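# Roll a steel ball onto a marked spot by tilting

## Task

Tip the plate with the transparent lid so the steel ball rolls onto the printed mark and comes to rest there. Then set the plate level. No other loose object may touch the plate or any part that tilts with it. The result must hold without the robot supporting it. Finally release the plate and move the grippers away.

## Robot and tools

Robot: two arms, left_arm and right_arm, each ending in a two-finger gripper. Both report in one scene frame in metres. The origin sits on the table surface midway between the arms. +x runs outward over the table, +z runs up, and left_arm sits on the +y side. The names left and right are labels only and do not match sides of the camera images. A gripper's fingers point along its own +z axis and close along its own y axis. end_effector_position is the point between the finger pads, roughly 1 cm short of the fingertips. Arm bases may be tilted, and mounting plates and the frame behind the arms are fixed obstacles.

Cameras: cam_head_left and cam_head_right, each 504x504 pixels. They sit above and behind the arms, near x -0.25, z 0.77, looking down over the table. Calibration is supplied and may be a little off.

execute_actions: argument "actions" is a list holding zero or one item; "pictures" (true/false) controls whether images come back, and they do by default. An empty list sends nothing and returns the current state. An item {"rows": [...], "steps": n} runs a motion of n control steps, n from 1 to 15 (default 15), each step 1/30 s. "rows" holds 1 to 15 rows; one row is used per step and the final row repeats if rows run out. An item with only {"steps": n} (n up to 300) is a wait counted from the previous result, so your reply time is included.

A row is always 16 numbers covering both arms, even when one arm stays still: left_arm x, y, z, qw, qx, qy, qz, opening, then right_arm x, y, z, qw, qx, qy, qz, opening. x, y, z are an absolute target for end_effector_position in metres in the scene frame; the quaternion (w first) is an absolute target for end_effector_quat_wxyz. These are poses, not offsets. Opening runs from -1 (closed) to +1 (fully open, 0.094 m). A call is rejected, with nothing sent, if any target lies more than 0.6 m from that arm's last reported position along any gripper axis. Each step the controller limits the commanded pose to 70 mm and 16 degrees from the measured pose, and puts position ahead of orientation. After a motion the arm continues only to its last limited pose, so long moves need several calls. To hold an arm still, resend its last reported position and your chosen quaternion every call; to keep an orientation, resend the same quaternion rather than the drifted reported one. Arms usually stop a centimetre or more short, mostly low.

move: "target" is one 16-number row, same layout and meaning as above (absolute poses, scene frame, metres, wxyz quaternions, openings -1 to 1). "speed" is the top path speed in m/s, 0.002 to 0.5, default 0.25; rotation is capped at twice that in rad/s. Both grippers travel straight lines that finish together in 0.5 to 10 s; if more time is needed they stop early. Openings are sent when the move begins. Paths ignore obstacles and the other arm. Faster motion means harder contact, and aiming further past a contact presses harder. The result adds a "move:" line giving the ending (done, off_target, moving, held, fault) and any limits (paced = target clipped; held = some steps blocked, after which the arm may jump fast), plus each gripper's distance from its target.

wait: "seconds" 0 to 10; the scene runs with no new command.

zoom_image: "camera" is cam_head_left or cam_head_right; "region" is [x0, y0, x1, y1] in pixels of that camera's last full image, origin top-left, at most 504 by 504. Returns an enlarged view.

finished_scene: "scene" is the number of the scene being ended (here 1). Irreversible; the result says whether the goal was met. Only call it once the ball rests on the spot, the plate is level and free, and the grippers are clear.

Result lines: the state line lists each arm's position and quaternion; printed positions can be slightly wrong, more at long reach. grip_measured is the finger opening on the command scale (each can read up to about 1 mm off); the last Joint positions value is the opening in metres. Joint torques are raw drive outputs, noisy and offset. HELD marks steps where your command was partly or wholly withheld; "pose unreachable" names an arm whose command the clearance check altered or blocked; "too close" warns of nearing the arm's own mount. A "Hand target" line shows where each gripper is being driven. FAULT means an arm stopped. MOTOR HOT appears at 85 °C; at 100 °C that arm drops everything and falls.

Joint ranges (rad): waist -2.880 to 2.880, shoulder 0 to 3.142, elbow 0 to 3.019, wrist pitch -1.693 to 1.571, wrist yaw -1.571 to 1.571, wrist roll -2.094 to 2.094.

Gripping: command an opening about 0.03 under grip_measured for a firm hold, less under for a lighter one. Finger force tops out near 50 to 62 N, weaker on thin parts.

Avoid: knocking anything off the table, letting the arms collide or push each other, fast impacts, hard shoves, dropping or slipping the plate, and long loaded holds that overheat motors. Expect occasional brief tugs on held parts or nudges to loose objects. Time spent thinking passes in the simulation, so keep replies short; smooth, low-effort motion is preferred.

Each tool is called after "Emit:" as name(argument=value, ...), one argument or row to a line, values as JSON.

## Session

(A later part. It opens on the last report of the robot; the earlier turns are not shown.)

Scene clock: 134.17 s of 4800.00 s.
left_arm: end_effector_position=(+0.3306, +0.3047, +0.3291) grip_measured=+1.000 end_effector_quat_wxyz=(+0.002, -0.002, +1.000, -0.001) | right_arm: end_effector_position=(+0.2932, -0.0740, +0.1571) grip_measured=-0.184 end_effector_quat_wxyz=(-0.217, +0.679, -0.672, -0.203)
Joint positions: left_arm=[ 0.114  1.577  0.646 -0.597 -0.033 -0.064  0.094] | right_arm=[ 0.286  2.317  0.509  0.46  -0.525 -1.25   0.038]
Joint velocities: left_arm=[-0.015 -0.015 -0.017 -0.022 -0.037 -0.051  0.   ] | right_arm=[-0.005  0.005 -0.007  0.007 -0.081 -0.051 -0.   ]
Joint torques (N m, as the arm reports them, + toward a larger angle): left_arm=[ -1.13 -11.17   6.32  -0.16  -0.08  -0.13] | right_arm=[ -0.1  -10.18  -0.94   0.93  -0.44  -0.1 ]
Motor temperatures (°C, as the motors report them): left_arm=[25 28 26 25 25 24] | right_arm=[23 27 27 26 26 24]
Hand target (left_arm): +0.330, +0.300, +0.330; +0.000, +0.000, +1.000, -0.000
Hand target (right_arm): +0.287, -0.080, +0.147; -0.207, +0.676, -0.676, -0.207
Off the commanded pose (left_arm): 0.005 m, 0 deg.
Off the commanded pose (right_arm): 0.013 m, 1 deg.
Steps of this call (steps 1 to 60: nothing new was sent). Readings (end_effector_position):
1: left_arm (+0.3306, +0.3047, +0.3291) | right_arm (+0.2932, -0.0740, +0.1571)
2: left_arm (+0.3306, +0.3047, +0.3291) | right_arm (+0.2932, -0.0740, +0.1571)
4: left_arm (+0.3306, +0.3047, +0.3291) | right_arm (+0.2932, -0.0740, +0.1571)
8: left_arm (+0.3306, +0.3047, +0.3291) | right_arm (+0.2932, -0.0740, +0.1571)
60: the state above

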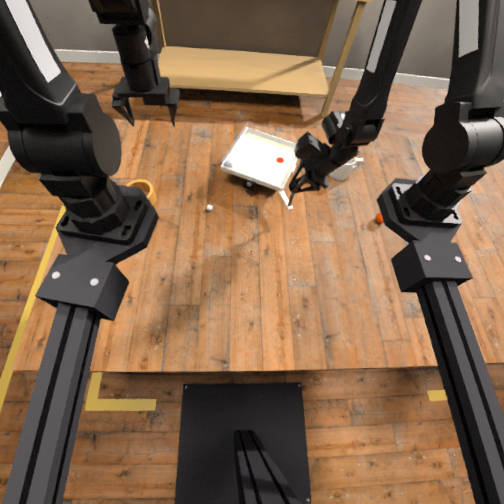

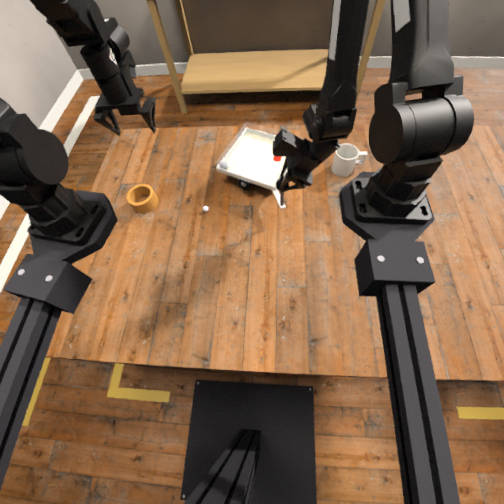

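Emit:
execute_actions(
  actions=[
    {"rows":[[0.33,0.3,0.33,0,0,1,0,1,0.288,-0.088,0.148,0.207,-0.676,0.676,0.207,-0.21]]},
  ],
  pictures=false,
)

Emit:
execute_actions(
  actions=[
    {"steps":100},
  ],
  pictures=false,
)

Emit:
execute_actions(
  actions=[
    {"rows":[[0.33,0.3,0.33,0,0,1,0,1,0.285,-0.0625,0.147,0.213,-0.674,0.674,0.213,-0.21]]},
  ],
  pictures=false,
)

Emit:
execute_actions(
  actions=[
    {"steps":5},
  ],
  pictures=false,
)

Emit:
execute_actions(
  actions=[
    {"rows":[[0.33,0.3,0.33,0,0,1,0,1,0.291,-0.08,0.155,0.207,-0.676,0.676,0.207,-0.21]]},
  ],
  pictures=false,
)

Emit:
execute_actions(
  actions=[
    {"rows":[[0.33,0.3,0.33,0,0,1,0,1,0.29,-0.066,0.157,0.21,-0.675,0.675,0.21,-0.21]]},
  ],
)

Emit:
execute_actions(
  actions=[
    {"rows":[[0.33,0.3,0.33,0,0,1,0,1,0.291,-0.063,0.161,0.21,-0.675,0.675,0.21,-0.21]]},
  ],
  pictures=false,
)

Emit:
execute_actions(
  actions=[
    {"steps":42},
  ],
  pictures=false,
)

Emit:
execute_actions(
  actions=[
    {"rows":[[0.33,0.3,0.33,0,0,1,0,1,0.287,-0.08,0.1467,0.207,-0.676,0.676,0.207,-0.21]]},
  ],
)

Emit:
execute_actions(
  actions=[
    {"steps":60},
  ],
)

Emit:
zoom_image(
  camera="cam_head_left",
  region=[200,100,330,230],
)

Scene clock: 141.57 s of 4800.00 s.
left_arm: end_effector_position=(+0.3306, +0.3047, +0.3291) grip_measured=+1.000 end_effector_quat_wxyz=(+0.002, -0.002, +1.000, -0.001) | right_arm: end_effector_position=(+0.2946, -0.0778, +0.1571) grip_measured=-0.184 end_effector_quat_wxyz=(-0.219, +0.677, -0.671, -0.208)
Joint positions: left_arm=[ 0.114  1.577  0.646 -0.597 -0.033 -0.064  0.094] | right_arm=[ 0.264  2.318  0.513  0.445 -0.54  -1.27   0.038]
Joint velocities: left_arm=[-0.015  0.005  0.002  0.002  0.066 -0.022  0.   ] | right_arm=[-0.005 -0.015 -0.017 -0.017 -0.066 -0.066 -0.   ]
Joint torques (N m, as the arm reports them, + toward a larger angle): left_arm=[ -0.78 -10.79   6.5   -0.07  -0.09  -0.14] | right_arm=[ -0.92 -10.89  -1.45   0.49  -0.05  -0.3 ]
Motor temperatures (°C, as the motors report them): left_arm=[25 28 26 25 25 24] | right_arm=[23 27 27 26 25 24]
Hand target (left_arm): +0.330, +0.300, +0.330; +0.000, +0.000, +1.000, -0.000
Hand target (right_arm): +0.287, -0.088, +0.148; -0.207, +0.676, -0.676, -0.207
Off the commanded pose (left_arm): 0.005 m, 0 deg.
Off the commanded pose (right_arm): 0.015 m, 1 deg.
Steps of this call (steps 1 to 90: nothing new was sent; then 3.90 s passed at rest; steps 91 to 105: all 15 steps of this action). Readings (end_effector_position):
91: left_arm (+0.3306, +0.3047, +0.3291) | right_arm (+0.2932, -0.0744, +0.1572)
92: left_arm (+0.3306, +0.3047, +0.3291) | right_arm (+0.2935, -0.0749, +0.1575)
94: left_arm (+0.3306, +0.3047, +0.3291) | right_arm (+0.2943, -0.0769, +0.1575)
98: left_arm (+0.3306, +0.3047, +0.3291) | right_arm (+0.2944, -0.0779, +0.1571)
105: the state above

Scene clock: 144.90 s of 4800.00 s.
left_arm: end_effector_position=(+0.3306, +0.3047, +0.3291) grip_measured=+1.000 end_effector_quat_wxyz=(+0.002, -0.002, +1.000, -0.001) | right_arm: end_effector_position=(+0.2947, -0.0786, +0.1568) grip_measured=-0.184 end_effector_quat_wxyz=(-0.218, +0.676, -0.672, -0.208)
Joint positions: left_arm=[ 0.114  1.577  0.646 -0.597 -0.033 -0.064  0.094] | right_arm=[ 0.262  2.319  0.513  0.444 -0.539 -1.272  0.038]
Joint velocities: left_arm=[ 0.005 -0.005 -0.007  0.002 -0.037  0.007  0.   ] | right_arm=[-0.005  0.005  0.017 -0.007  0.022  0.022 -0.   ]
Joint torques (N m, as the arm reports them, + toward a larger angle): left_arm=[ -0.86 -10.33   6.43  -0.15  -0.11  -0.07] | right_arm=[ -0.75 -10.9   -1.46   0.52  -0.1   -0.27]
Motor temperatures (°C, as the motors report them): left_arm=[25 28 27 25 25 24] | right_arm=[23 27 27 26 25 24]
Hand target (left_arm): +0.330, +0.300, +0.330; +0.000, +0.000, +1.000, -0.000
Hand target (right_arm): +0.288, -0.088, +0.148; -0.207, +0.676, -0.676, -0.207
Off the commanded pose (left_arm): 0.005 m, 0 deg.
Off the commanded pose (right_arm): 0.015 m, 1 deg.
Steps of this call (steps 1 to 100: nothing new was sent). Readings (end_effector_position):
1: left_arm (+0.3306, +0.3047, +0.3291) | right_arm (+0.2946, -0.0778, +0.1571)
2: left_arm (+0.3306, +0.3047, +0.3291) | right_arm (+0.2946, -0.0778, +0.1571)
4: left_arm (+0.3306, +0.3047, +0.3291) | right_arm (+0.2946, -0.0778, +0.1571)
8: left_arm (+0.3306, +0.3047, +0.3291) | right_arm (+0.2946, -0.0778, +0.1571)
100: the state above

Scene clock: 145.40 s of 4800.00 s.
left_arm: end_effector_position=(+0.3306, +0.3047, +0.3291) grip_measured=+1.000 end_effector_quat_wxyz=(+0.002, -0.002, +1.000, -0.001) | right_arm: end_effector_position=(+0.2921, -0.0734, +0.1540) grip_measured=-0.184 end_effector_quat_wxyz=(-0.218, +0.678, -0.673, -0.197)
Joint positions: left_arm=[ 0.114  1.577  0.646 -0.597 -0.033 -0.064  0.094] | right_arm=[ 0.295  2.332  0.506  0.494 -0.513 -1.235  0.038]
Joint velocities: left_arm=[-0.005  0.005 -0.012  0.017 -0.022 -0.007  0.   ] | right_arm=[ 0.005  0.005  0.007  0.002 -0.007 -0.11   0.   ]
Joint torques (N m, as the arm reports them, + toward a larger angle): left_arm=[ -1.34 -10.52   6.4    0.    -0.12  -0.11] | right_arm=[  3.81 -10.55  -0.5    1.38  -1.18   0.49]
Motor temperatures (°C, as the motors report them): left_arm=[25 28 27 25 25 24] | right_arm=[23 27 27 26 25 24]
Hand target (left_arm): +0.330, +0.300, +0.330; +0.000, +0.000, +1.000, -0.000
Hand target (right_arm): +0.285, -0.063, +0.148; -0.213, +0.674, -0.674, -0.213
Off the commanded pose (left_arm): 0.005 m, 0 deg.
Off the commanded pose (right_arm): 0.015 m, 2 deg.
Steps of this call (steps 1 to 15: all 15 steps of this action). Readings (end_effector_position):
1: left_arm (+0.3306, +0.3047, +0.3291) | right_arm (+0.2952, -0.0775, +0.1567)
2: left_arm (+0.3306, +0.3047, +0.3291) | right_arm (+0.2942, -0.0768, +0.1556)
4: left_arm (+0.3306, +0.3047, +0.3291) | right_arm (+0.2925, -0.0742, +0.1539)
8: left_arm (+0.3306, +0.3047, +0.3291) | right_arm (+0.2922, -0.0733, +0.1540)
15: the state above

Scene clock: 145.57 s of 4800.00 s.
left_arm: end_effector_position=(+0.3306, +0.3047, +0.3291) grip_measured=+1.000 end_effector_quat_wxyz=(+0.002, -0.002, +1.000, -0.001) | right_arm: end_effector_position=(+0.2921, -0.0734, +0.1540) grip_measured=-0.184 end_effector_quat_wxyz=(-0.218, +0.678, -0.673, -0.197)
Joint positions: left_arm=[ 0.114  1.577  0.646 -0.597 -0.033 -0.064  0.094] | right_arm=[ 0.295  2.332  0.506  0.494 -0.513 -1.235  0.038]
Joint velocities: left_arm=[-0.005 -0.005 -0.017  0.012 -0.007 -0.081  0.   ] | right_arm=[-0.015 -0.024 -0.007 -0.017  0.007  0.007  0.   ]
Joint torques (N m, as the arm reports them, + toward a larger angle): left_arm=[ -1.17 -10.75   6.64   0.21  -0.1   -0.12] | right_arm=[  3.77 -10.5   -0.48   1.39  -1.17   0.49]
Motor temperatures (°C, as the motors report them): left_arm=[25 28 27 25 25 24] | right_arm=[23 27 27 26 25 24]
Hand target (left_arm): +0.330, +0.300, +0.330; +0.000, +0.000, +1.000, -0.000
Hand target (right_arm): +0.285, -0.063, +0.148; -0.213, +0.674, -0.674, -0.213
Off the commanded pose (left_arm): 0.005 m, 0 deg.
Off the commanded pose (right_arm): 0.015 m, 2 deg.
Steps of this call (steps 1 to 5: nothing new was sent). Readings (end_effector_position):
1: left_arm (+0.3306, +0.3047, +0.3291) | right_arm (+0.2921, -0.0734, +0.1540)
2: left_arm (+0.3306, +0.3047, +0.3291) | right_arm (+0.2921, -0.0734, +0.1540)
4: left_arm (+0.3306, +0.3047, +0.3291) | right_arm (+0.2921, -0.0734, +0.1540)
5: the state above

Scene clock: 146.07 s of 4800.00 s.
left_arm: end_effector_position=(+0.3306, +0.3047, +0.3291) grip_measured=+1.000 end_effector_quat_wxyz=(+0.002, -0.002, +1.000, -0.001) | right_arm: end_effector_position=(+0.2930, -0.0772, +0.1548) grip_measured=-0.184 end_effector_quat_wxyz=(-0.213, +0.679, -0.673, -0.203)
Joint positions: left_arm=[ 0.114  1.577  0.646 -0.597 -0.033 -0.064  0.094] | right_arm=[ 0.276  2.322  0.514  0.448 -0.523 -1.261  0.038]
Joint velocities: left_arm=[-0.005 -0.005 -0.012 -0.002  0.051 -0.022  0.   ] | right_arm=[ 0.005  0.005  0.002 -0.012 -0.007 -0.022 -0.   ]
Joint torques (N m, as the arm reports them, + toward a larger angle): left_arm=[ -0.69 -10.77   6.46  -0.11  -0.1   -0.07] | right_arm=[  0.4  -13.4   -1.54  -0.04  -0.54  -0.03]
Motor temperatures (°C, as the motors report them): left_arm=[25 28 27 25 25 24] | right_arm=[23 27 27 26 25 24]
Hand target (left_arm): +0.330, +0.300, +0.330; +0.000, +0.000, +1.000, -0.000
Hand target (right_arm): +0.291, -0.080, +0.155; -0.207, +0.676, -0.676, -0.207
Off the commanded pose (left_arm): 0.005 m, 0 deg.
Off the commanded pose (right_arm): 0.003 m, 1 deg.
Steps of this call (steps 1 to 15: all 15 steps of this action). Readings (end_effector_position):
1: left_arm (+0.3306, +0.3047, +0.3291) | right_arm (+0.2910, -0.0743, +0.1538)
2: left_arm (+0.3306, +0.3047, +0.3291) | right_arm (+0.2915, -0.0748, +0.1539)
4: left_arm (+0.3306, +0.3047, +0.3291) | right_arm (+0.2927, -0.0765, +0.1548)
8: left_arm (+0.3306, +0.3047, +0.3291) | right_arm (+0.2928, -0.0772, +0.1549)
15: the state above

Scene clock: 146.57 s of 4800.00 s.
left_arm: end_effector_position=(+0.3306, +0.3047, +0.3291) grip_measured=+1.000 end_effector_quat_wxyz=(+0.002, -0.002, +1.000, -0.001) | right_arm: end_effector_position=(+0.2931, -0.0761, +0.1543) grip_measured=-0.184 end_effector_quat_wxyz=(-0.211, +0.678, -0.675, -0.200)
Joint positions: left_arm=[ 0.114  1.577  0.646 -0.597 -0.033 -0.064  0.094] | right_arm=[ 0.284  2.322  0.513  0.453 -0.513 -1.248  0.038]
Joint velocities: left_arm=[-0.005 -0.015 -0.002  0.002  0.037 -0.022  0.   ] | right_arm=[ 0.015  0.005  0.012 -0.002 -0.081 -0.022 -0.001]
Joint torques (N m, as the arm reports them, + toward a larger angle): left_arm=[ -0.97 -10.94   6.28  -0.14  -0.09  -0.11] | right_arm=[  3.73 -13.52  -1.48   0.93  -0.94   0.48]
Motor temperatures (°C, as the motors report them): left_arm=[25 28 27 25 25 24] | right_arm=[23 27 27 26 25 24]
Hand target (left_arm): +0.330, +0.300, +0.330; +0.000, +0.000, +1.000, -0.000
Hand target (right_arm): +0.290, -0.066, +0.157; -0.210, +0.675, -0.675, -0.211
Off the commanded pose (left_arm): 0.005 m, 0 deg.
Off the commanded pose (right_arm): 0.011 m, 1 deg.
Steps of this call (steps 1 to 15: all 15 steps of this action). Readings (end_effector_position):
1: left_arm (+0.3306, +0.3047, +0.3291) | right_arm (+0.2931, -0.0767, +0.1549)
2: left_arm (+0.3306, +0.3047, +0.3291) | right_arm (+0.2934, -0.0764, +0.1547)
4: left_arm (+0.3306, +0.3047, +0.3291) | right_arm (+0.2931, -0.0762, +0.1543)
8: left_arm (+0.3306, +0.3047, +0.3291) | right_arm (+0.2931, -0.0761, +0.1543)
15: the state above

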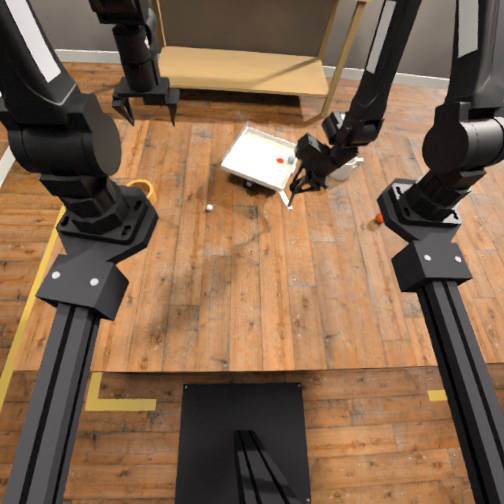

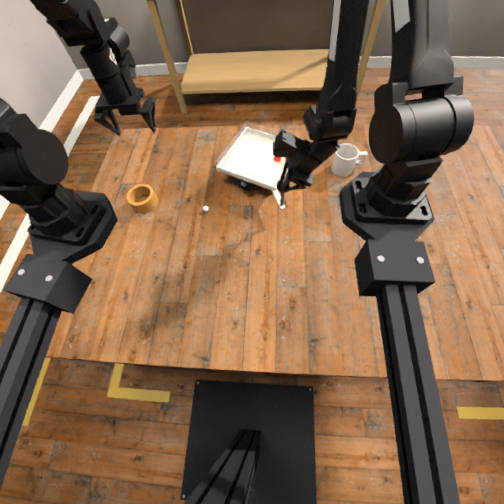

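Scene clock: 147.07 s of 4800.00 s.
left_arm: end_effector_position=(+0.3306, +0.3047, +0.3291) grip_measured=+1.000 end_effector_quat_wxyz=(+0.002, -0.002, +1.000, -0.001) | right_arm: end_effector_position=(+0.2934, -0.0741, +0.1567) grip_measured=-0.184 end_effector_quat_wxyz=(-0.211, +0.678, -0.676, -0.199)
Joint positions: left_arm=[ 0.114  1.577  0.646 -0.597 -0.033 -0.064  0.094] | right_arm=[ 0.294  2.312  0.51   0.453 -0.508 -1.235  0.038]
Joint velocities: left_arm=[ 0.005 -0.005  0.002  0.002  0.11  -0.007  0.   ] | right_arm=[ 0.005 -0.024 -0.037 -0.007 -0.051 -0.051 -0.001]
Joint torques (N m, as the arm reports them, + toward a larger angle): left_arm=[ -0.43 -10.64   6.26   0.21  -0.09  -0.11] | right_arm=[  3.78 -14.    -1.34   0.65  -1.04   0.47]
Motor temperatures (°C, as the motors report them): left_arm=[25 28 27 25 25 24] | right_arm=[23 27 27 26 26 24]
Hand target (left_arm): +0.330, +0.300, +0.330; +0.000, +0.000, +1.000, -0.000
Hand target (right_arm): +0.291, -0.063, +0.161; -0.210, +0.675, -0.675, -0.210
Off the commanded pose (left_arm): 0.005 m, 0 deg.
Off the commanded pose (right_arm): 0.012 m, 1 deg.
Steps of this call (steps 1 to 15: all 15 steps of this action). Readings (end_effector_position):
1: left_arm (+0.3306, +0.3047, +0.3291) | right_arm (+0.2931, -0.0761, +0.1544)
2: left_arm (+0.3306, +0.3047, +0.3291) | right_arm (+0.2933, -0.0758, +0.1547)
4: left_arm (+0.3306, +0.3047, +0.3291) | right_arm (+0.2934, -0.0750, +0.1558)
8: left_arm (+0.3306, +0.3047, +0.3291) | right_arm (+0.2934, -0.0741, +0.1567)
15: the state above

Scene clock: 148.47 s of 4800.00 s.
left_arm: end_effector_position=(+0.3306, +0.3047, +0.3291) grip_measured=+1.000 end_effector_quat_wxyz=(+0.002, -0.002, +1.000, -0.001) | right_arm: end_effector_position=(+0.2934, -0.0741, +0.1567) grip_measured=-0.184 end_effector_quat_wxyz=(-0.211, +0.678, -0.676, -0.199)
Joint positions: left_arm=[ 0.114  1.577  0.646 -0.597 -0.033 -0.064  0.094] | right_arm=[ 0.294  2.312  0.51   0.453 -0.508 -1.235  0.038]
Joint velocities: left_arm=[-0.015 -0.005  0.002 -0.012  0.037 -0.037  0.   ] | right_arm=[-0.015 -0.005 -0.007 -0.002 -0.007 -0.022  0.   ]
Joint torques (N m, as the arm reports them, + toward a larger angle): left_arm=[ -1.17 -11.05   6.29   0.04  -0.09  -0.1 ] | right_arm=[  3.81 -14.02  -1.33   0.65  -1.04   0.46]
Motor temperatures (°C, as the motors report them): left_arm=[25 28 27 25 25 24] | right_arm=[23 27 27 26 26 24]
Hand target (left_arm): +0.330, +0.300, +0.330; +0.000, +0.000, +1.000, -0.000
Hand target (right_arm): +0.291, -0.063, +0.161; -0.210, +0.675, -0.675, -0.210
Off the commanded pose (left_arm): 0.005 m, 0 deg.
Off the commanded pose (right_arm): 0.012 m, 1 deg.
Steps of this call (steps 1 to 42: nothing new was sent). Readings (end_effector_position):
1: left_arm (+0.3306, +0.3047, +0.3291) | right_arm (+0.2934, -0.0741, +0.1567)
2: left_arm (+0.3306, +0.3047, +0.3291) | right_arm (+0.2934, -0.0741, +0.1567)
4: left_arm (+0.3306, +0.3047, +0.3291) | right_arm (+0.2934, -0.0741, +0.1567)
8: left_arm (+0.3306, +0.3047, +0.3291) | right_arm (+0.2934, -0.0741, +0.1567)
42: the state above

Scene clock: 148.97 s of 4800.00 s.
left_arm: end_effector_position=(+0.3306, +0.3047, +0.3291) grip_measured=+1.000 end_effector_quat_wxyz=(+0.002, -0.002, +1.000, -0.001) | right_arm: end_effector_position=(+0.2930, -0.0755, +0.1562) grip_measured=-0.184 end_effector_quat_wxyz=(-0.215, +0.679, -0.673, -0.202)
Joint positions: left_arm=[ 0.114  1.577  0.646 -0.597 -0.033 -0.064  0.094] | right_arm=[ 0.283  2.319  0.51   0.458 -0.522 -1.252  0.038]
Joint velocities: left_arm=[-0.005 -0.005 -0.007  0.012  0.081  0.007  0.   ] | right_arm=[-0.005 -0.005  0.022  0.007 -0.007  0.022 -0.001]
Joint torques (N m, as the arm reports them, + toward a larger angle): left_arm=[ -1.54 -10.73   6.51   0.13  -0.15  -0.07] | right_arm=[  0.07 -10.3   -0.98   0.98  -0.55  -0.09]
Motor temperatures (°C, as the motors report them): left_arm=[25 28 27 25 25 24] | right_arm=[23 27 27 26 26 24]
Hand target (left_arm): +0.330, +0.300, +0.330; +0.000, +0.000, +1.000, -0.000
Hand target (right_arm): +0.286, -0.080, +0.147; -0.207, +0.676, -0.676, -0.207
Off the commanded pose (left_arm): 0.005 m, 0 deg.
Off the commanded pose (right_arm): 0.012 m, 1 deg.
Steps of this call (steps 1 to 15: all 15 steps of this action). Readings (end_effector_position):
1: left_arm (+0.3306, +0.3047, +0.3291) | right_arm (+0.2936, -0.0745, +0.1566)
2: left_arm (+0.3306, +0.3047, +0.3291) | right_arm (+0.2933, -0.0749, +0.1566)
4: left_arm (+0.3306, +0.3047, +0.3291) | right_arm (+0.2932, -0.0752, +0.1566)
8: left_arm (+0.3306, +0.3047, +0.3291) | right_arm (+0.2930, -0.0755, +0.1562)
15: the state above

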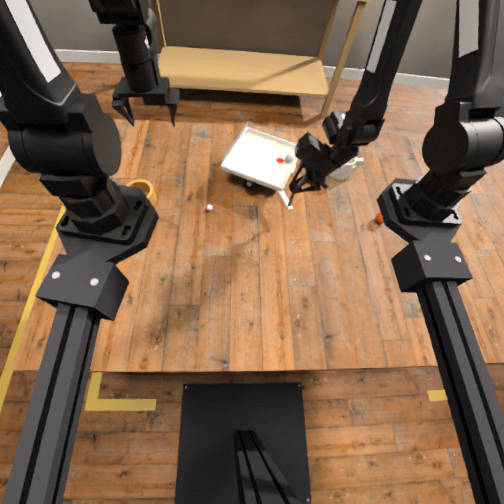

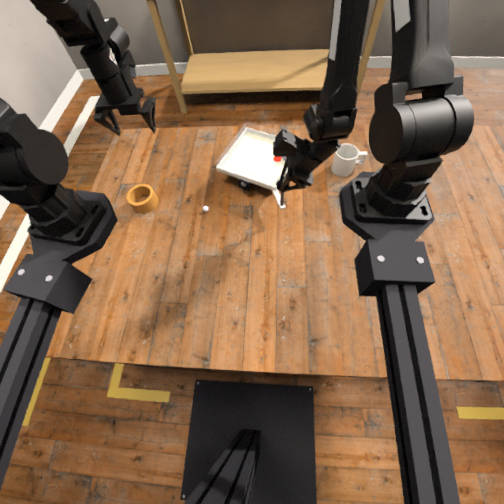

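Scene clock: 150.97 s of 4800.00 s.
left_arm: end_effector_position=(+0.3306, +0.3047, +0.3291) grip_measured=+1.000 end_effector_quat_wxyz=(+0.002, -0.002, +1.000, -0.001) | right_arm: end_effector_position=(+0.2930, -0.0755, +0.1562) grip_measured=-0.184 end_effector_quat_wxyz=(-0.215, +0.679, -0.673, -0.202)
Joint positions: left_arm=[ 0.114  1.577  0.646 -0.597 -0.033 -0.064  0.094] | right_arm=[ 0.283  2.319  0.51   0.458 -0.522 -1.252  0.038]
Joint velocities: left_arm=[-0.005 -0.005  0.007 -0.002  0.007  0.037  0.   ] | right_arm=[ 0.005  0.005 -0.007 -0.002  0.007  0.007 -0.   ]
Joint torques (N m, as the arm reports them, + toward a larger angle): left_arm=[ -0.99 -10.92   6.41  -0.1   -0.11  -0.12] | right_arm=[  0.05 -10.28  -0.98   0.98  -0.55  -0.09]
Motor temperatures (°C, as the motors report them): left_arm=[25 28 27 25 25 24] | right_arm=[23 27 27 26 26 24]
Hand target (left_arm): +0.330, +0.300, +0.330; +0.000, +0.000, +1.000, -0.000
Hand target (right_arm): +0.286, -0.080, +0.147; -0.207, +0.676, -0.676, -0.207
Off the commanded pose (left_arm): 0.005 m, 0 deg.
Off the commanded pose (right_arm): 0.012 m, 1 deg.
Steps of this call (steps 1 to 60: nothing new was sent). Readings (end_effector_position):
1: left_arm (+0.3306, +0.3047, +0.3291) | right_arm (+0.2930, -0.0755, +0.1562)
2: left_arm (+0.3306, +0.3047, +0.3291) | right_arm (+0.2930, -0.0755, +0.1562)
4: left_arm (+0.3306, +0.3047, +0.3291) | right_arm (+0.2930, -0.0755, +0.1562)
8: left_arm (+0.3306, +0.3047, +0.3291) | right_arm (+0.2930, -0.0755, +0.1562)
60: the state above

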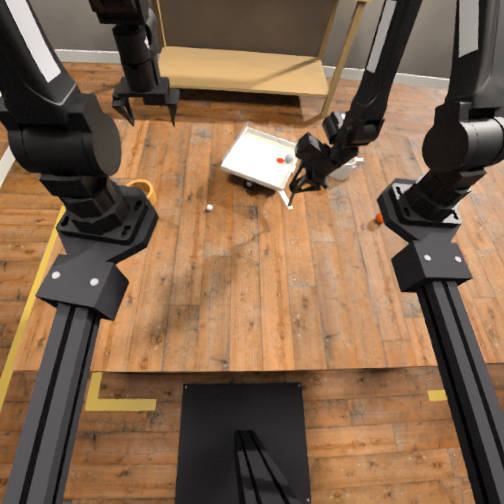

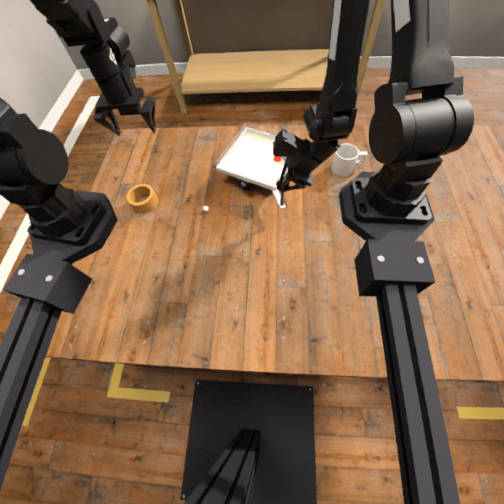

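Region (200, 100, 330, 230) of cam_head_left's 504x504 image, scaled by 3.877, with more detail than that image has.

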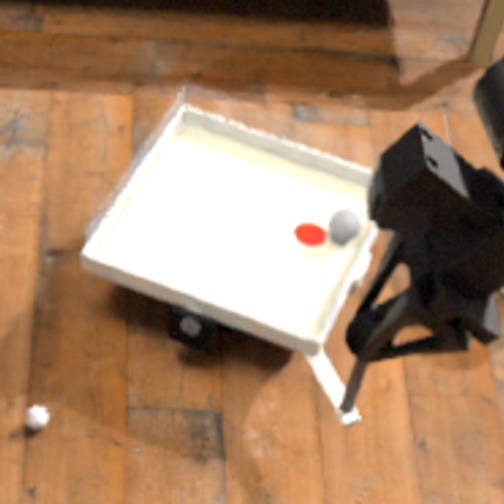

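Stable. Another pulse.

Emit:
execute_actions(
  actions=[
    {"rows":[[0.33,0.3,0.33,0,0,1,0,1,0.291,-0.063,0.161,0.21,-0.675,0.675,0.21,-0.21]]},
  ],
  pictures=false,
)

Emit:
execute_actions(
  actions=[
    {"steps":20},
  ],
  pictures=false,
)

Emit:
execute_actions(
  actions=[
    {"rows":[[0.33,0.3,0.33,0,0,1,0,1,0.287,-0.0802,0.1467,0.207,-0.676,0.676,0.207,-0.21]]},
  ],
)

Emit:
execute_actions(
  actions=[
    {"steps":60},
  ],
)

Emit:
zoom_image(
  camera="cam_head_left",
  region=[200,100,330,230],
)

Scene clock: 153.90 s of 4800.00 s.
left_arm: end_effector_position=(+0.3306, +0.3047, +0.3291) grip_measured=+1.000 end_effector_quat_wxyz=(+0.002, -0.002, +1.000, -0.001) | right_arm: end_effector_position=(+0.2932, -0.0738, +0.1566) grip_measured=-0.184 end_effector_quat_wxyz=(-0.211, +0.678, -0.676, -0.199)
Joint positions: left_arm=[ 0.114  1.577  0.646 -0.597 -0.033 -0.064  0.094] | right_arm=[ 0.295  2.314  0.509  0.458 -0.508 -1.235  0.038]
Joint velocities: left_arm=[ 0.005  0.005 -0.002 -0.022  0.007  0.007  0.   ] | right_arm=[-0.005  0.005 -0.002 -0.002  0.037 -0.037 -0.001]
Joint torques (N m, as the arm reports them, + toward a larger angle): left_arm=[ -1.08 -10.68   6.45  -0.19  -0.12  -0.09] | right_arm=[  3.68 -14.1   -1.25   0.47  -1.04   0.45]
Motor temperatures (°C, as the motors report them): left_arm=[25 28 27 25 25 24] | right_arm=[23 27 27 26 26 24]
Hand target (left_arm): +0.330, +0.300, +0.330; +0.000, +0.000, +1.000, -0.000
Hand target (right_arm): +0.291, -0.063, +0.161; -0.211, +0.675, -0.675, -0.210
Off the commanded pose (left_arm): 0.005 m, 0 deg.
Off the commanded pose (right_arm): 0.012 m, 1 deg.
Steps of this call (steps 1 to 73: nothing new was sent; steps 74 to 88: all 15 steps of this action). Readings (end_effector_position):
74: left_arm (+0.3306, +0.3047, +0.3291) | right_arm (+0.2929, -0.0751, +0.1563)
75: left_arm (+0.3306, +0.3047, +0.3291) | right_arm (+0.2930, -0.0747, +0.1562)
77: left_arm (+0.3306, +0.3047, +0.3291) | right_arm (+0.2932, -0.0741, +0.1564)
81: left_arm (+0.3306, +0.3047, +0.3291) | right_arm (+0.2932, -0.0738, +0.1566)
88: the state above

Scene clock: 154.57 s of 4800.00 s.
left_arm: end_effector_position=(+0.3306, +0.3047, +0.3291) grip_measured=+1.000 end_effector_quat_wxyz=(+0.002, -0.002, +1.000, -0.001) | right_arm: end_effector_position=(+0.2932, -0.0738, +0.1566) grip_measured=-0.184 end_effector_quat_wxyz=(-0.211, +0.678, -0.676, -0.199)
Joint positions: left_arm=[ 0.114  1.577  0.646 -0.597 -0.033 -0.064  0.094] | right_arm=[ 0.295  2.314  0.509  0.458 -0.508 -1.235  0.038]
Joint velocities: left_arm=[-0.005 -0.005 -0.017 -0.007 -0.051 -0.051  0.   ] | right_arm=[-0.005 -0.015 -0.007  0.012 -0.007 -0.081 -0.001]
Joint torques (N m, as the arm reports them, + toward a larger angle): left_arm=[ -1.08 -11.42   6.38  -0.05  -0.1   -0.09] | right_arm=[  3.69 -14.13  -1.25   0.48  -1.04   0.45]
Motor temperatures (°C, as the motors report them): left_arm=[25 28 27 25 25 24] | right_arm=[23 27 27 26 26 24]
Hand target (left_arm): +0.330, +0.300, +0.330; +0.000, +0.000, +1.000, -0.000
Hand target (right_arm): +0.291, -0.063, +0.161; -0.211, +0.675, -0.675, -0.210
Off the commanded pose (left_arm): 0.005 m, 0 deg.
Off the commanded pose (right_arm): 0.012 m, 1 deg.
Steps of this call (steps 1 to 20: nothing new was sent). Readings (end_effector_position):
1: left_arm (+0.3306, +0.3047, +0.3291) | right_arm (+0.2932, -0.0738, +0.1566)
2: left_arm (+0.3306, +0.3047, +0.3291) | right_arm (+0.2932, -0.0738, +0.1566)
4: left_arm (+0.3306, +0.3047, +0.3291) | right_arm (+0.2932, -0.0738, +0.1566)
8: left_arm (+0.3306, +0.3047, +0.3291) | right_arm (+0.2932, -0.0738, +0.1566)
20: the state above

Scene clock: 155.07 s of 4800.00 s.
left_arm: end_effector_position=(+0.3306, +0.3047, +0.3291) grip_measured=+1.000 end_effector_quat_wxyz=(+0.002, -0.002, +1.000, -0.001) | right_arm: end_effector_position=(+0.2933, -0.0753, +0.1563) grip_measured=-0.184 end_effector_quat_wxyz=(-0.216, +0.679, -0.672, -0.203)
Joint positions: left_arm=[ 0.114  1.577  0.646 -0.597 -0.033 -0.064  0.094] | right_arm=[ 0.282  2.319  0.51   0.458 -0.523 -1.253  0.038]
Joint velocities: left_arm=[-0.005 -0.005 -0.017 -0.012  0.022  0.007  0.   ] | right_arm=[ 0.005 -0.015  0.007 -0.007  0.051 -0.022 -0.001]
Joint torques (N m, as the arm reports them, + toward a larger angle): left_arm=[-1.72 -9.96  6.25 -0.01 -0.09 -0.09] | right_arm=[  0.02 -10.34  -1.     0.95  -0.52  -0.1 ]
Motor temperatures (°C, as the motors report them): left_arm=[25 28 27 25 25 24] | right_arm=[23 27 27 26 26 24]
Hand target (left_arm): +0.330, +0.300, +0.330; +0.000, +0.000, +1.000, -0.000
Hand target (right_arm): +0.287, -0.080, +0.147; -0.207, +0.676, -0.676, -0.207
Off the commanded pose (left_arm): 0.005 m, 0 deg.
Off the commanded pose (right_arm): 0.013 m, 1 deg.
Steps of this call (steps 1 to 15: all 15 steps of this action). Readings (end_effector_position):
1: left_arm (+0.3306, +0.3047, +0.3291) | right_arm (+0.2934, -0.0742, +0.1565)
2: left_arm (+0.3306, +0.3047, +0.3291) | right_arm (+0.2933, -0.0745, +0.1567)
4: left_arm (+0.3306, +0.3047, +0.3291) | right_arm (+0.2933, -0.0750, +0.1566)
8: left_arm (+0.3306, +0.3047, +0.3291) | right_arm (+0.2933, -0.0753, +0.1563)
15: the state above

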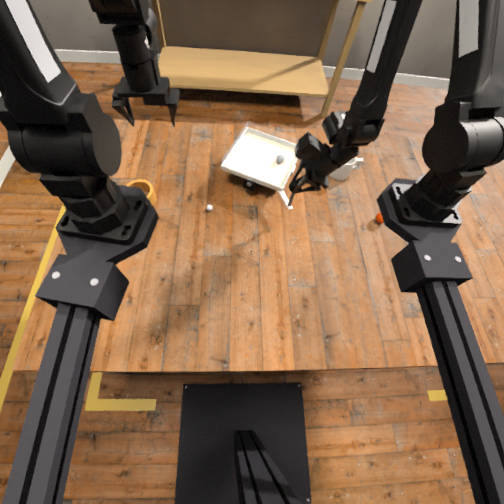

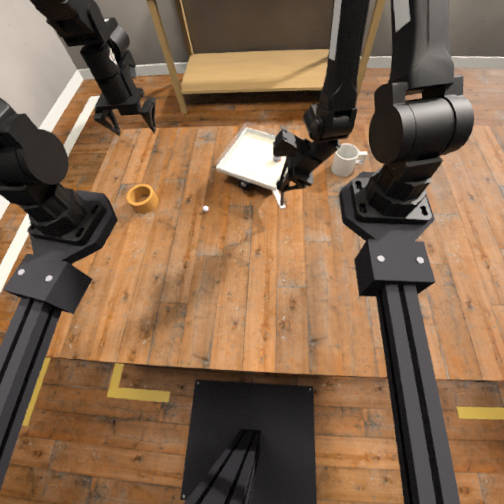

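Scene clock: 157.07 s of 4800.00 s.
left_arm: end_effector_position=(+0.3306, +0.3047, +0.3291) grip_measured=+1.000 end_effector_quat_wxyz=(+0.002, -0.002, +1.000, -0.001) | right_arm: end_effector_position=(+0.2933, -0.0753, +0.1563) grip_measured=-0.184 end_effector_quat_wxyz=(-0.216, +0.679, -0.672, -0.203)
Joint positions: left_arm=[ 0.114  1.577  0.646 -0.597 -0.033 -0.064  0.094] | right_arm=[ 0.282  2.319  0.51   0.458 -0.523 -1.253  0.038]
Joint velocities: left_arm=[-0.015 -0.005 -0.002  0.017  0.007  0.022  0.   ] | right_arm=[ 0.005 -0.015 -0.027  0.002 -0.037  0.007  0.   ]
Joint torques (N m, as the arm reports them, + toward a larger angle): left_arm=[ -0.19 -10.72   6.45  -0.03  -0.09  -0.13] | right_arm=[  0.05 -10.29  -1.01   0.95  -0.52  -0.09]
Motor temperatures (°C, as the motors report them): left_arm=[25 28 27 25 25 24] | right_arm=[23 27 27 26 26 24]
Hand target (left_arm): +0.330, +0.300, +0.330; +0.000, +0.000, +1.000, -0.000
Hand target (right_arm): +0.287, -0.080, +0.147; -0.207, +0.676, -0.676, -0.207
Off the commanded pose (left_arm): 0.005 m, 0 deg.
Off the commanded pose (right_arm): 0.013 m, 1 deg.
Steps of this call (steps 1 to 60: nothing new was sent). Readings (end_effector_position):
1: left_arm (+0.3306, +0.3047, +0.3291) | right_arm (+0.2933, -0.0753, +0.1563)
2: left_arm (+0.3306, +0.3047, +0.3291) | right_arm (+0.2933, -0.0753, +0.1563)
4: left_arm (+0.3306, +0.3047, +0.3291) | right_arm (+0.2933, -0.0753, +0.1563)
8: left_arm (+0.3306, +0.3047, +0.3291) | right_arm (+0.2933, -0.0753, +0.1563)
60: the state above

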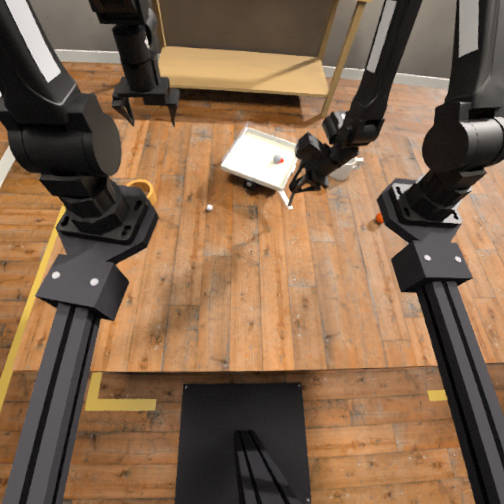

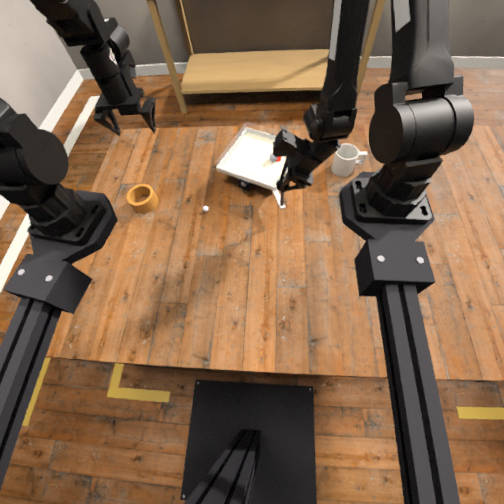

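Region (200, 100, 330, 230) of cam_head_left's 504x504 image, scaled by 3.877, with more detail than that image has.

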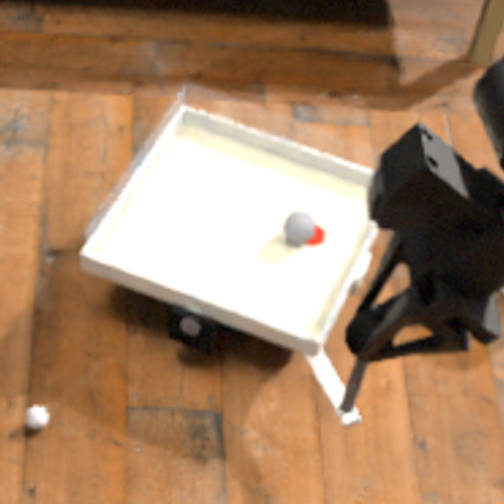

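Emit:
execute_actions(
  actions=[
    {"rows":[[0.33,0.3,0.33,0,0,1,0,1,0.288,-0.0835,0.147,0.207,-0.676,0.676,0.207,-0.21]]},
  ],
  pictures=false,
)

Emit:
execute_actions(
  actions=[
    {"rows":[[0.33,0.3,0.33,0,0,1,0,1,0.291,-0.0635,0.161,0.21,-0.675,0.675,0.21,-0.21]],"steps":9},
  ],
  pictures=false,
)

Emit:
execute_actions(
  actions=[
    {"rows":[[0.33,0.3,0.33,0,0,1,0,1,0.287,-0.0802,0.1467,0.207,-0.676,0.676,0.207,-0.21]]},
  ],
  pictures=false,
)

Emit:
execute_actions(
  actions=[
    {"steps":60},
  ],
)

Emit:
zoom_image(
  camera="cam_head_left",
  region=[200,100,330,230],
)

Scene clock: 161.30 s of 4800.00 s.
left_arm: end_effector_position=(+0.3306, +0.3047, +0.3291) grip_measured=+1.000 end_effector_quat_wxyz=(+0.002, -0.002, +1.000, -0.001) | right_arm: end_effector_position=(+0.2937, -0.0765, +0.1564) grip_measured=-0.184 end_effector_quat_wxyz=(-0.218, +0.678, -0.672, -0.204)
Joint positions: left_arm=[ 0.114  1.577  0.646 -0.597 -0.033 -0.064  0.094] | right_arm=[ 0.274  2.321  0.511  0.457 -0.53  -1.261  0.038]
Joint velocities: left_arm=[-0.015 -0.015  0.012 -0.012 -0.022  0.022  0.   ] | right_arm=[-0.005 -0.005 -0.017 -0.002  0.022 -0.037 -0.001]
Joint torques (N m, as the arm reports them, + toward a larger angle): left_arm=[ -1.01 -11.02   6.24   0.16  -0.1   -0.12] | right_arm=[ -0.37 -10.67  -1.02   0.5   -0.35  -0.19]
Motor temperatures (°C, as the motors report them): left_arm=[25 28 27 25 25 24] | right_arm=[23 27 27 26 26 24]
Hand target (left_arm): +0.330, +0.300, +0.330; +0.000, +0.000, +1.000, -0.000
Hand target (right_arm): +0.287, -0.083, +0.147; -0.207, +0.676, -0.676, -0.207
Off the commanded pose (left_arm): 0.005 m, 0 deg.
Off the commanded pose (right_arm): 0.013 m, 1 deg.
Steps of this call (steps 1 to 90: nothing new was sent; then 0.73 s passed at rest; steps 91 to 105: all 15 steps of this action). Readings (end_effector_position):
91: left_arm (+0.3306, +0.3047, +0.3291) | right_arm (+0.2934, -0.0754, +0.1564)
92: left_arm (+0.3306, +0.3047, +0.3291) | right_arm (+0.2936, -0.0756, +0.1566)
94: left_arm (+0.3306, +0.3047, +0.3291) | right_arm (+0.2938, -0.0762, +0.1567)
98: left_arm (+0.3306, +0.3047, +0.3291) | right_arm (+0.2937, -0.0765, +0.1564)
105: the state above

Scene clock: 161.60 s of 4800.00 s.
left_arm: end_effector_position=(+0.3306, +0.3047, +0.3291) grip_measured=+1.000 end_effector_quat_wxyz=(+0.002, -0.002, +1.000, -0.001) | right_arm: end_effector_position=(+0.2932, -0.0736, +0.1568) grip_measured=-0.184 end_effector_quat_wxyz=(-0.212, +0.678, -0.675, -0.199)
Joint positions: left_arm=[ 0.114  1.577  0.646 -0.597 -0.033 -0.064  0.094] | right_arm=[ 0.295  2.313  0.509  0.457 -0.509 -1.235  0.038]
Joint velocities: left_arm=[-0.015 -0.005  0.002  0.012  0.007 -0.007  0.   ] | right_arm=[-0.015 -0.024 -0.007  0.007  0.066  0.022 -0.   ]
Joint torques (N m, as the arm reports them, + toward a larger angle): left_arm=[ -1.08 -10.83   6.34  -0.09  -0.12  -0.06] | right_arm=[  3.53 -14.15  -1.26   0.45  -1.     0.42]
Motor temperatures (°C, as the motors report them): left_arm=[25 28 27 25 25 24] | right_arm=[23 27 27 26 26 24]
Hand target (left_arm): +0.330, +0.300, +0.330; +0.000, +0.000, +1.000, -0.000
Hand target (right_arm): +0.291, -0.064, +0.161; -0.210, +0.675, -0.675, -0.210
Off the commanded pose (left_arm): 0.005 m, 0 deg.
Off the commanded pose (right_arm): 0.011 m, 1 deg.
Steps of this call (steps 1 to 9: all 9 steps of this action). Readings (end_effector_position):
1: left_arm (+0.3306, +0.3047, +0.3291) | right_arm (+0.2934, -0.0760, +0.1563)
2: left_arm (+0.3306, +0.3047, +0.3291) | right_arm (+0.2933, -0.0756, +0.1560)
4: left_arm (+0.3306, +0.3047, +0.3291) | right_arm (+0.2931, -0.0743, +0.1559)
8: left_arm (+0.3306, +0.3047, +0.3291) | right_arm (+0.2932, -0.0736, +0.1568)
9: the state above

Scene clock: 162.10 s of 4800.00 s.
left_arm: end_effector_position=(+0.3306, +0.3047, +0.3291) grip_measured=+1.000 end_effector_quat_wxyz=(+0.002, -0.002, +1.000, -0.001) | right_arm: end_effector_position=(+0.2933, -0.0752, +0.1564) grip_measured=-0.184 end_effector_quat_wxyz=(-0.216, +0.679, -0.672, -0.203)
Joint positions: left_arm=[ 0.114  1.577  0.646 -0.597 -0.033 -0.064  0.094] | right_arm=[ 0.283  2.319  0.51   0.458 -0.523 -1.252  0.038]
Joint velocities: left_arm=[ 0.005 -0.015 -0.012  0.017 -0.051 -0.007  0.   ] | right_arm=[ 0.005  0.005  0.022 -0.012 -0.007  0.037  0.   ]
Joint torques (N m, as the arm reports them, + toward a larger angle): left_arm=[ -0.77 -10.85   6.33  -0.03  -0.13  -0.11] | right_arm=[  0.07 -10.3   -1.01   0.96  -0.52  -0.1 ]
Motor temperatures (°C, as the motors report them): left_arm=[25 28 27 25 25 24] | right_arm=[23 27 27 26 26 24]
Hand target (left_arm): +0.330, +0.300, +0.330; +0.000, +0.000, +1.000, -0.000
Hand target (right_arm): +0.287, -0.080, +0.147; -0.207, +0.676, -0.676, -0.207
Off the commanded pose (left_arm): 0.005 m, 0 deg.
Off the commanded pose (right_arm): 0.013 m, 1 deg.
Steps of this call (steps 1 to 15: all 15 steps of this action). Readings (end_effector_position):
1: left_arm (+0.3306, +0.3047, +0.3291) | right_arm (+0.2934, -0.0739, +0.1568)
2: left_arm (+0.3306, +0.3047, +0.3291) | right_arm (+0.2933, -0.0742, +0.1569)
4: left_arm (+0.3306, +0.3047, +0.3291) | right_arm (+0.2932, -0.0749, +0.1568)
8: left_arm (+0.3306, +0.3047, +0.3291) | right_arm (+0.2933, -0.0752, +0.1564)
15: the state above

Scene clock: 164.10 s of 4800.00 s.
left_arm: end_effector_position=(+0.3306, +0.3047, +0.3291) grip_measured=+1.000 end_effector_quat_wxyz=(+0.002, -0.002, +1.000, -0.001) | right_arm: end_effector_position=(+0.2933, -0.0752, +0.1564) grip_measured=-0.184 end_effector_quat_wxyz=(-0.216, +0.679, -0.672, -0.203)
Joint positions: left_arm=[ 0.114  1.577  0.646 -0.597 -0.033 -0.064  0.094] | right_arm=[ 0.283  2.319  0.51   0.458 -0.523 -1.252  0.038]
Joint velocities: left_arm=[-0.015  0.015  0.007 -0.012 -0.022 -0.11   0.   ] | right_arm=[ 0.005 -0.015  0.002  0.007  0.051  0.007 -0.   ]
Joint torques (N m, as the arm reports them, + toward a larger angle): left_arm=[ -1.31 -10.83   6.55  -0.18  -0.11  -0.12] | right_arm=[ -0.01 -10.3   -1.     0.96  -0.52  -0.1 ]
Motor temperatures (°C, as the motors report them): left_arm=[25 28 27 25 25 24] | right_arm=[23 27 27 26 26 24]
Hand target (left_arm): +0.330, +0.300, +0.330; +0.000, +0.000, +1.000, -0.000
Hand target (right_arm): +0.287, -0.080, +0.147; -0.207, +0.676, -0.676, -0.207
Off the commanded pose (left_arm): 0.005 m, 0 deg.
Off the commanded pose (right_arm): 0.013 m, 1 deg.
Steps of this call (steps 1 to 60: nothing new was sent). Readings (end_effector_position):
1: left_arm (+0.3306, +0.3047, +0.3291) | right_arm (+0.2933, -0.0752, +0.1564)
2: left_arm (+0.3306, +0.3047, +0.3291) | right_arm (+0.2933, -0.0752, +0.1564)
4: left_arm (+0.3306, +0.3047, +0.3291) | right_arm (+0.2933, -0.0752, +0.1564)
8: left_arm (+0.3306, +0.3047, +0.3291) | right_arm (+0.2933, -0.0752, +0.1564)
60: the state above

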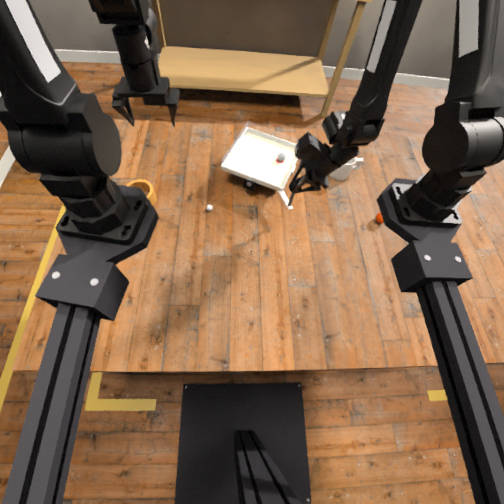

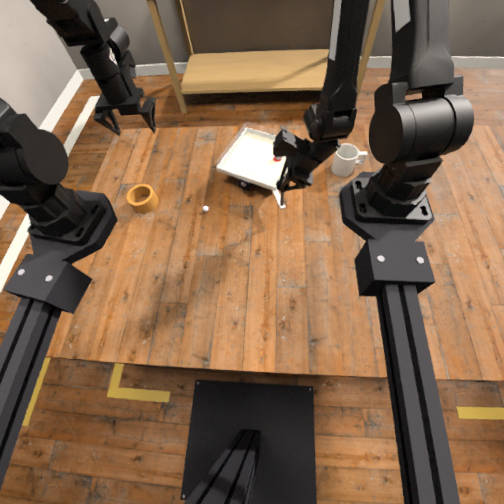

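Region (200, 100, 330, 230) of cam_head_left's 504x504 image, scaled by 3.877, with more detail than that image has.

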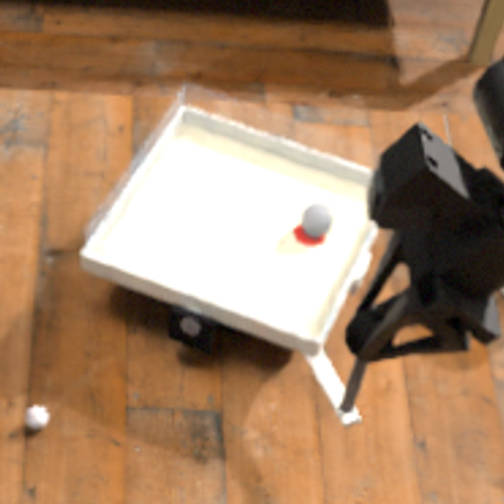

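On the spot. Release.

Emit:
execute_actions(
  actions=[
    {"rows":[[0.33,0.3,0.33,0,0,1,0,1,0.287,-0.0802,0.1467,0.207,-0.676,0.676,0.207,0.5]]},
  ],
  pictures=false,
)

Emit:
move(
  target=[0.33,0.3,0.33,0,0,1,0,1,0.29,-0.18,0.29,0.207,-0.676,0.676,0.207,0.5],
  speed=0.12,
)

Emit:
zoom_image(
  camera="cam_head_left",
  region=[200,100,330,230],
)

Scene clock: 166.53 s of 4800.00 s.
left_arm: end_effector_position=(+0.3306, +0.3047, +0.3291) grip_measured=+1.000 end_effector_quat_wxyz=(+0.002, -0.002, +1.000, -0.001) | right_arm: end_effector_position=(+0.2913, -0.0757, +0.1549) grip_measured=+0.497 end_effector_quat_wxyz=(-0.213, +0.679, -0.672, -0.204)
Joint positions: left_arm=[ 0.114  1.577  0.646 -0.597 -0.033 -0.064  0.094] | right_arm=[ 0.283  2.324  0.51   0.458 -0.523 -1.254  0.07 ]
Joint velocities: left_arm=[-0.005 -0.005 -0.002 -0.002 -0.022  0.051  0.   ] | right_arm=[-0.005 -0.005  0.012 -0.007 -0.066  0.022  0.   ]
Joint torques (N m, as the arm reports them, + toward a larger angle): left_arm=[ -0.47 -10.42   6.26   0.11  -0.14  -0.12] | right_arm=[ -0.02 -10.68  -1.05   0.95  -0.53  -0.08]
Motor temperatures (°C, as the motors report them): left_arm=[25 28 27 25 25 24] | right_arm=[23 27 27 26 26 24]
Hand target (left_arm): +0.330, +0.300, +0.330; +0.000, +0.000, +1.000, -0.000
Hand target (right_arm): +0.287, -0.080, +0.147; -0.207, +0.676, -0.676, -0.207
Off the commanded pose (left_arm): 0.005 m, 0 deg.
Off the commanded pose (right_arm): 0.010 m, 1 deg.
Steps of this call (steps 1 to 58: nothing new was sent; steps 59 to 73: all 15 steps of this action). Readings (end_effector_position):
59: left_arm (+0.3306, +0.3047, +0.3291) | right_arm (+0.2933, -0.0752, +0.1564)
60: left_arm (+0.3306, +0.3047, +0.3291) | right_arm (+0.2930, -0.0753, +0.1562)
62: left_arm (+0.3306, +0.3047, +0.3291) | right_arm (+0.2924, -0.0754, +0.1557)
66: left_arm (+0.3306, +0.3047, +0.3291) | right_arm (+0.2914, -0.0757, +0.1550)
73: the state above

Scene clock: 168.70 s of 4800.00 s.
left_arm: end_effector_position=(+0.3306, +0.3047, +0.3291) grip_measured=+1.000 end_effector_quat_wxyz=(+0.002, -0.002, +1.000, -0.001) | right_arm: end_effector_position=(+0.2856, -0.1775, +0.2878) grip_measured=+0.497 end_effector_quat_wxyz=(-0.200, +0.676, -0.677, -0.213)
Joint positions: left_arm=[ 0.114  1.577  0.646 -0.597 -0.033 -0.064  0.094] | right_arm=[-0.103  1.709  0.41  -0.323 -0.551 -1.701  0.07 ]
Joint velocities: left_arm=[-0.005 -0.015 -0.017 -0.012  0.007 -0.022  0.   ] | right_arm=[-0.005  0.005  0.007 -0.007  0.037 -0.022 -0.001]
Joint torques (N m, as the arm reports them, + toward a larger angle): left_arm=[ -0.67 -10.89   6.53  -0.14  -0.11  -0.09] | right_arm=[ -0.09 -10.27   3.36   0.01  -0.46  -0.1 ]
Motor temperatures (°C, as the motors report them): left_arm=[25 28 27 25 25 24] | right_arm=[23 27 27 26 26 24]
Hand target (left_arm): +0.330, +0.300, +0.330; +0.000, +0.000, +1.000, -0.000
Hand target (right_arm): +0.290, -0.181, +0.290; -0.203, +0.677, -0.676, -0.208
Off the commanded pose (left_arm): 0.005 m, 0 deg.
Off the commanded pose (right_arm): 0.006 m, 1 deg.
move: done

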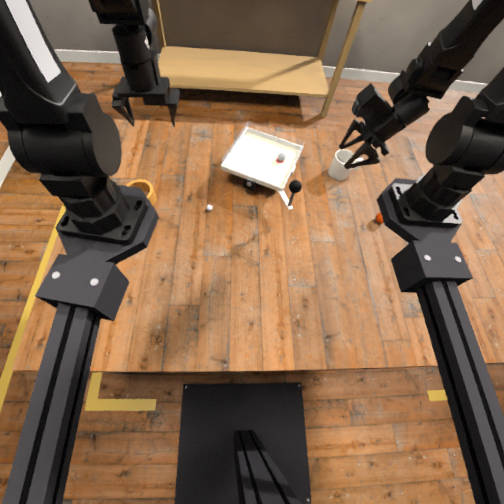

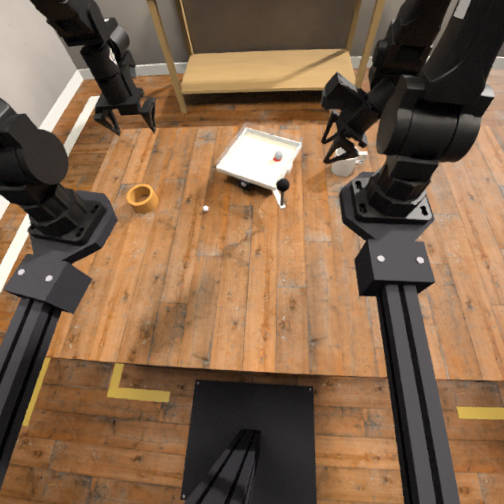

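Region (200, 100, 330, 230) of cam_head_left's 504x504 image, scaled by 3.877, with more detail than that image has.

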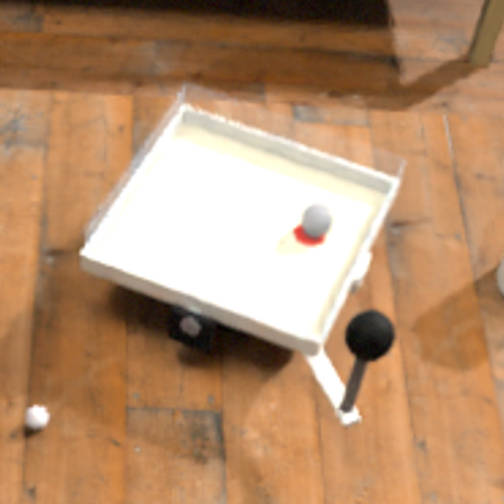

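Emit:
finished_scene(
  scene=1,
)

The scene is finished: the task was done.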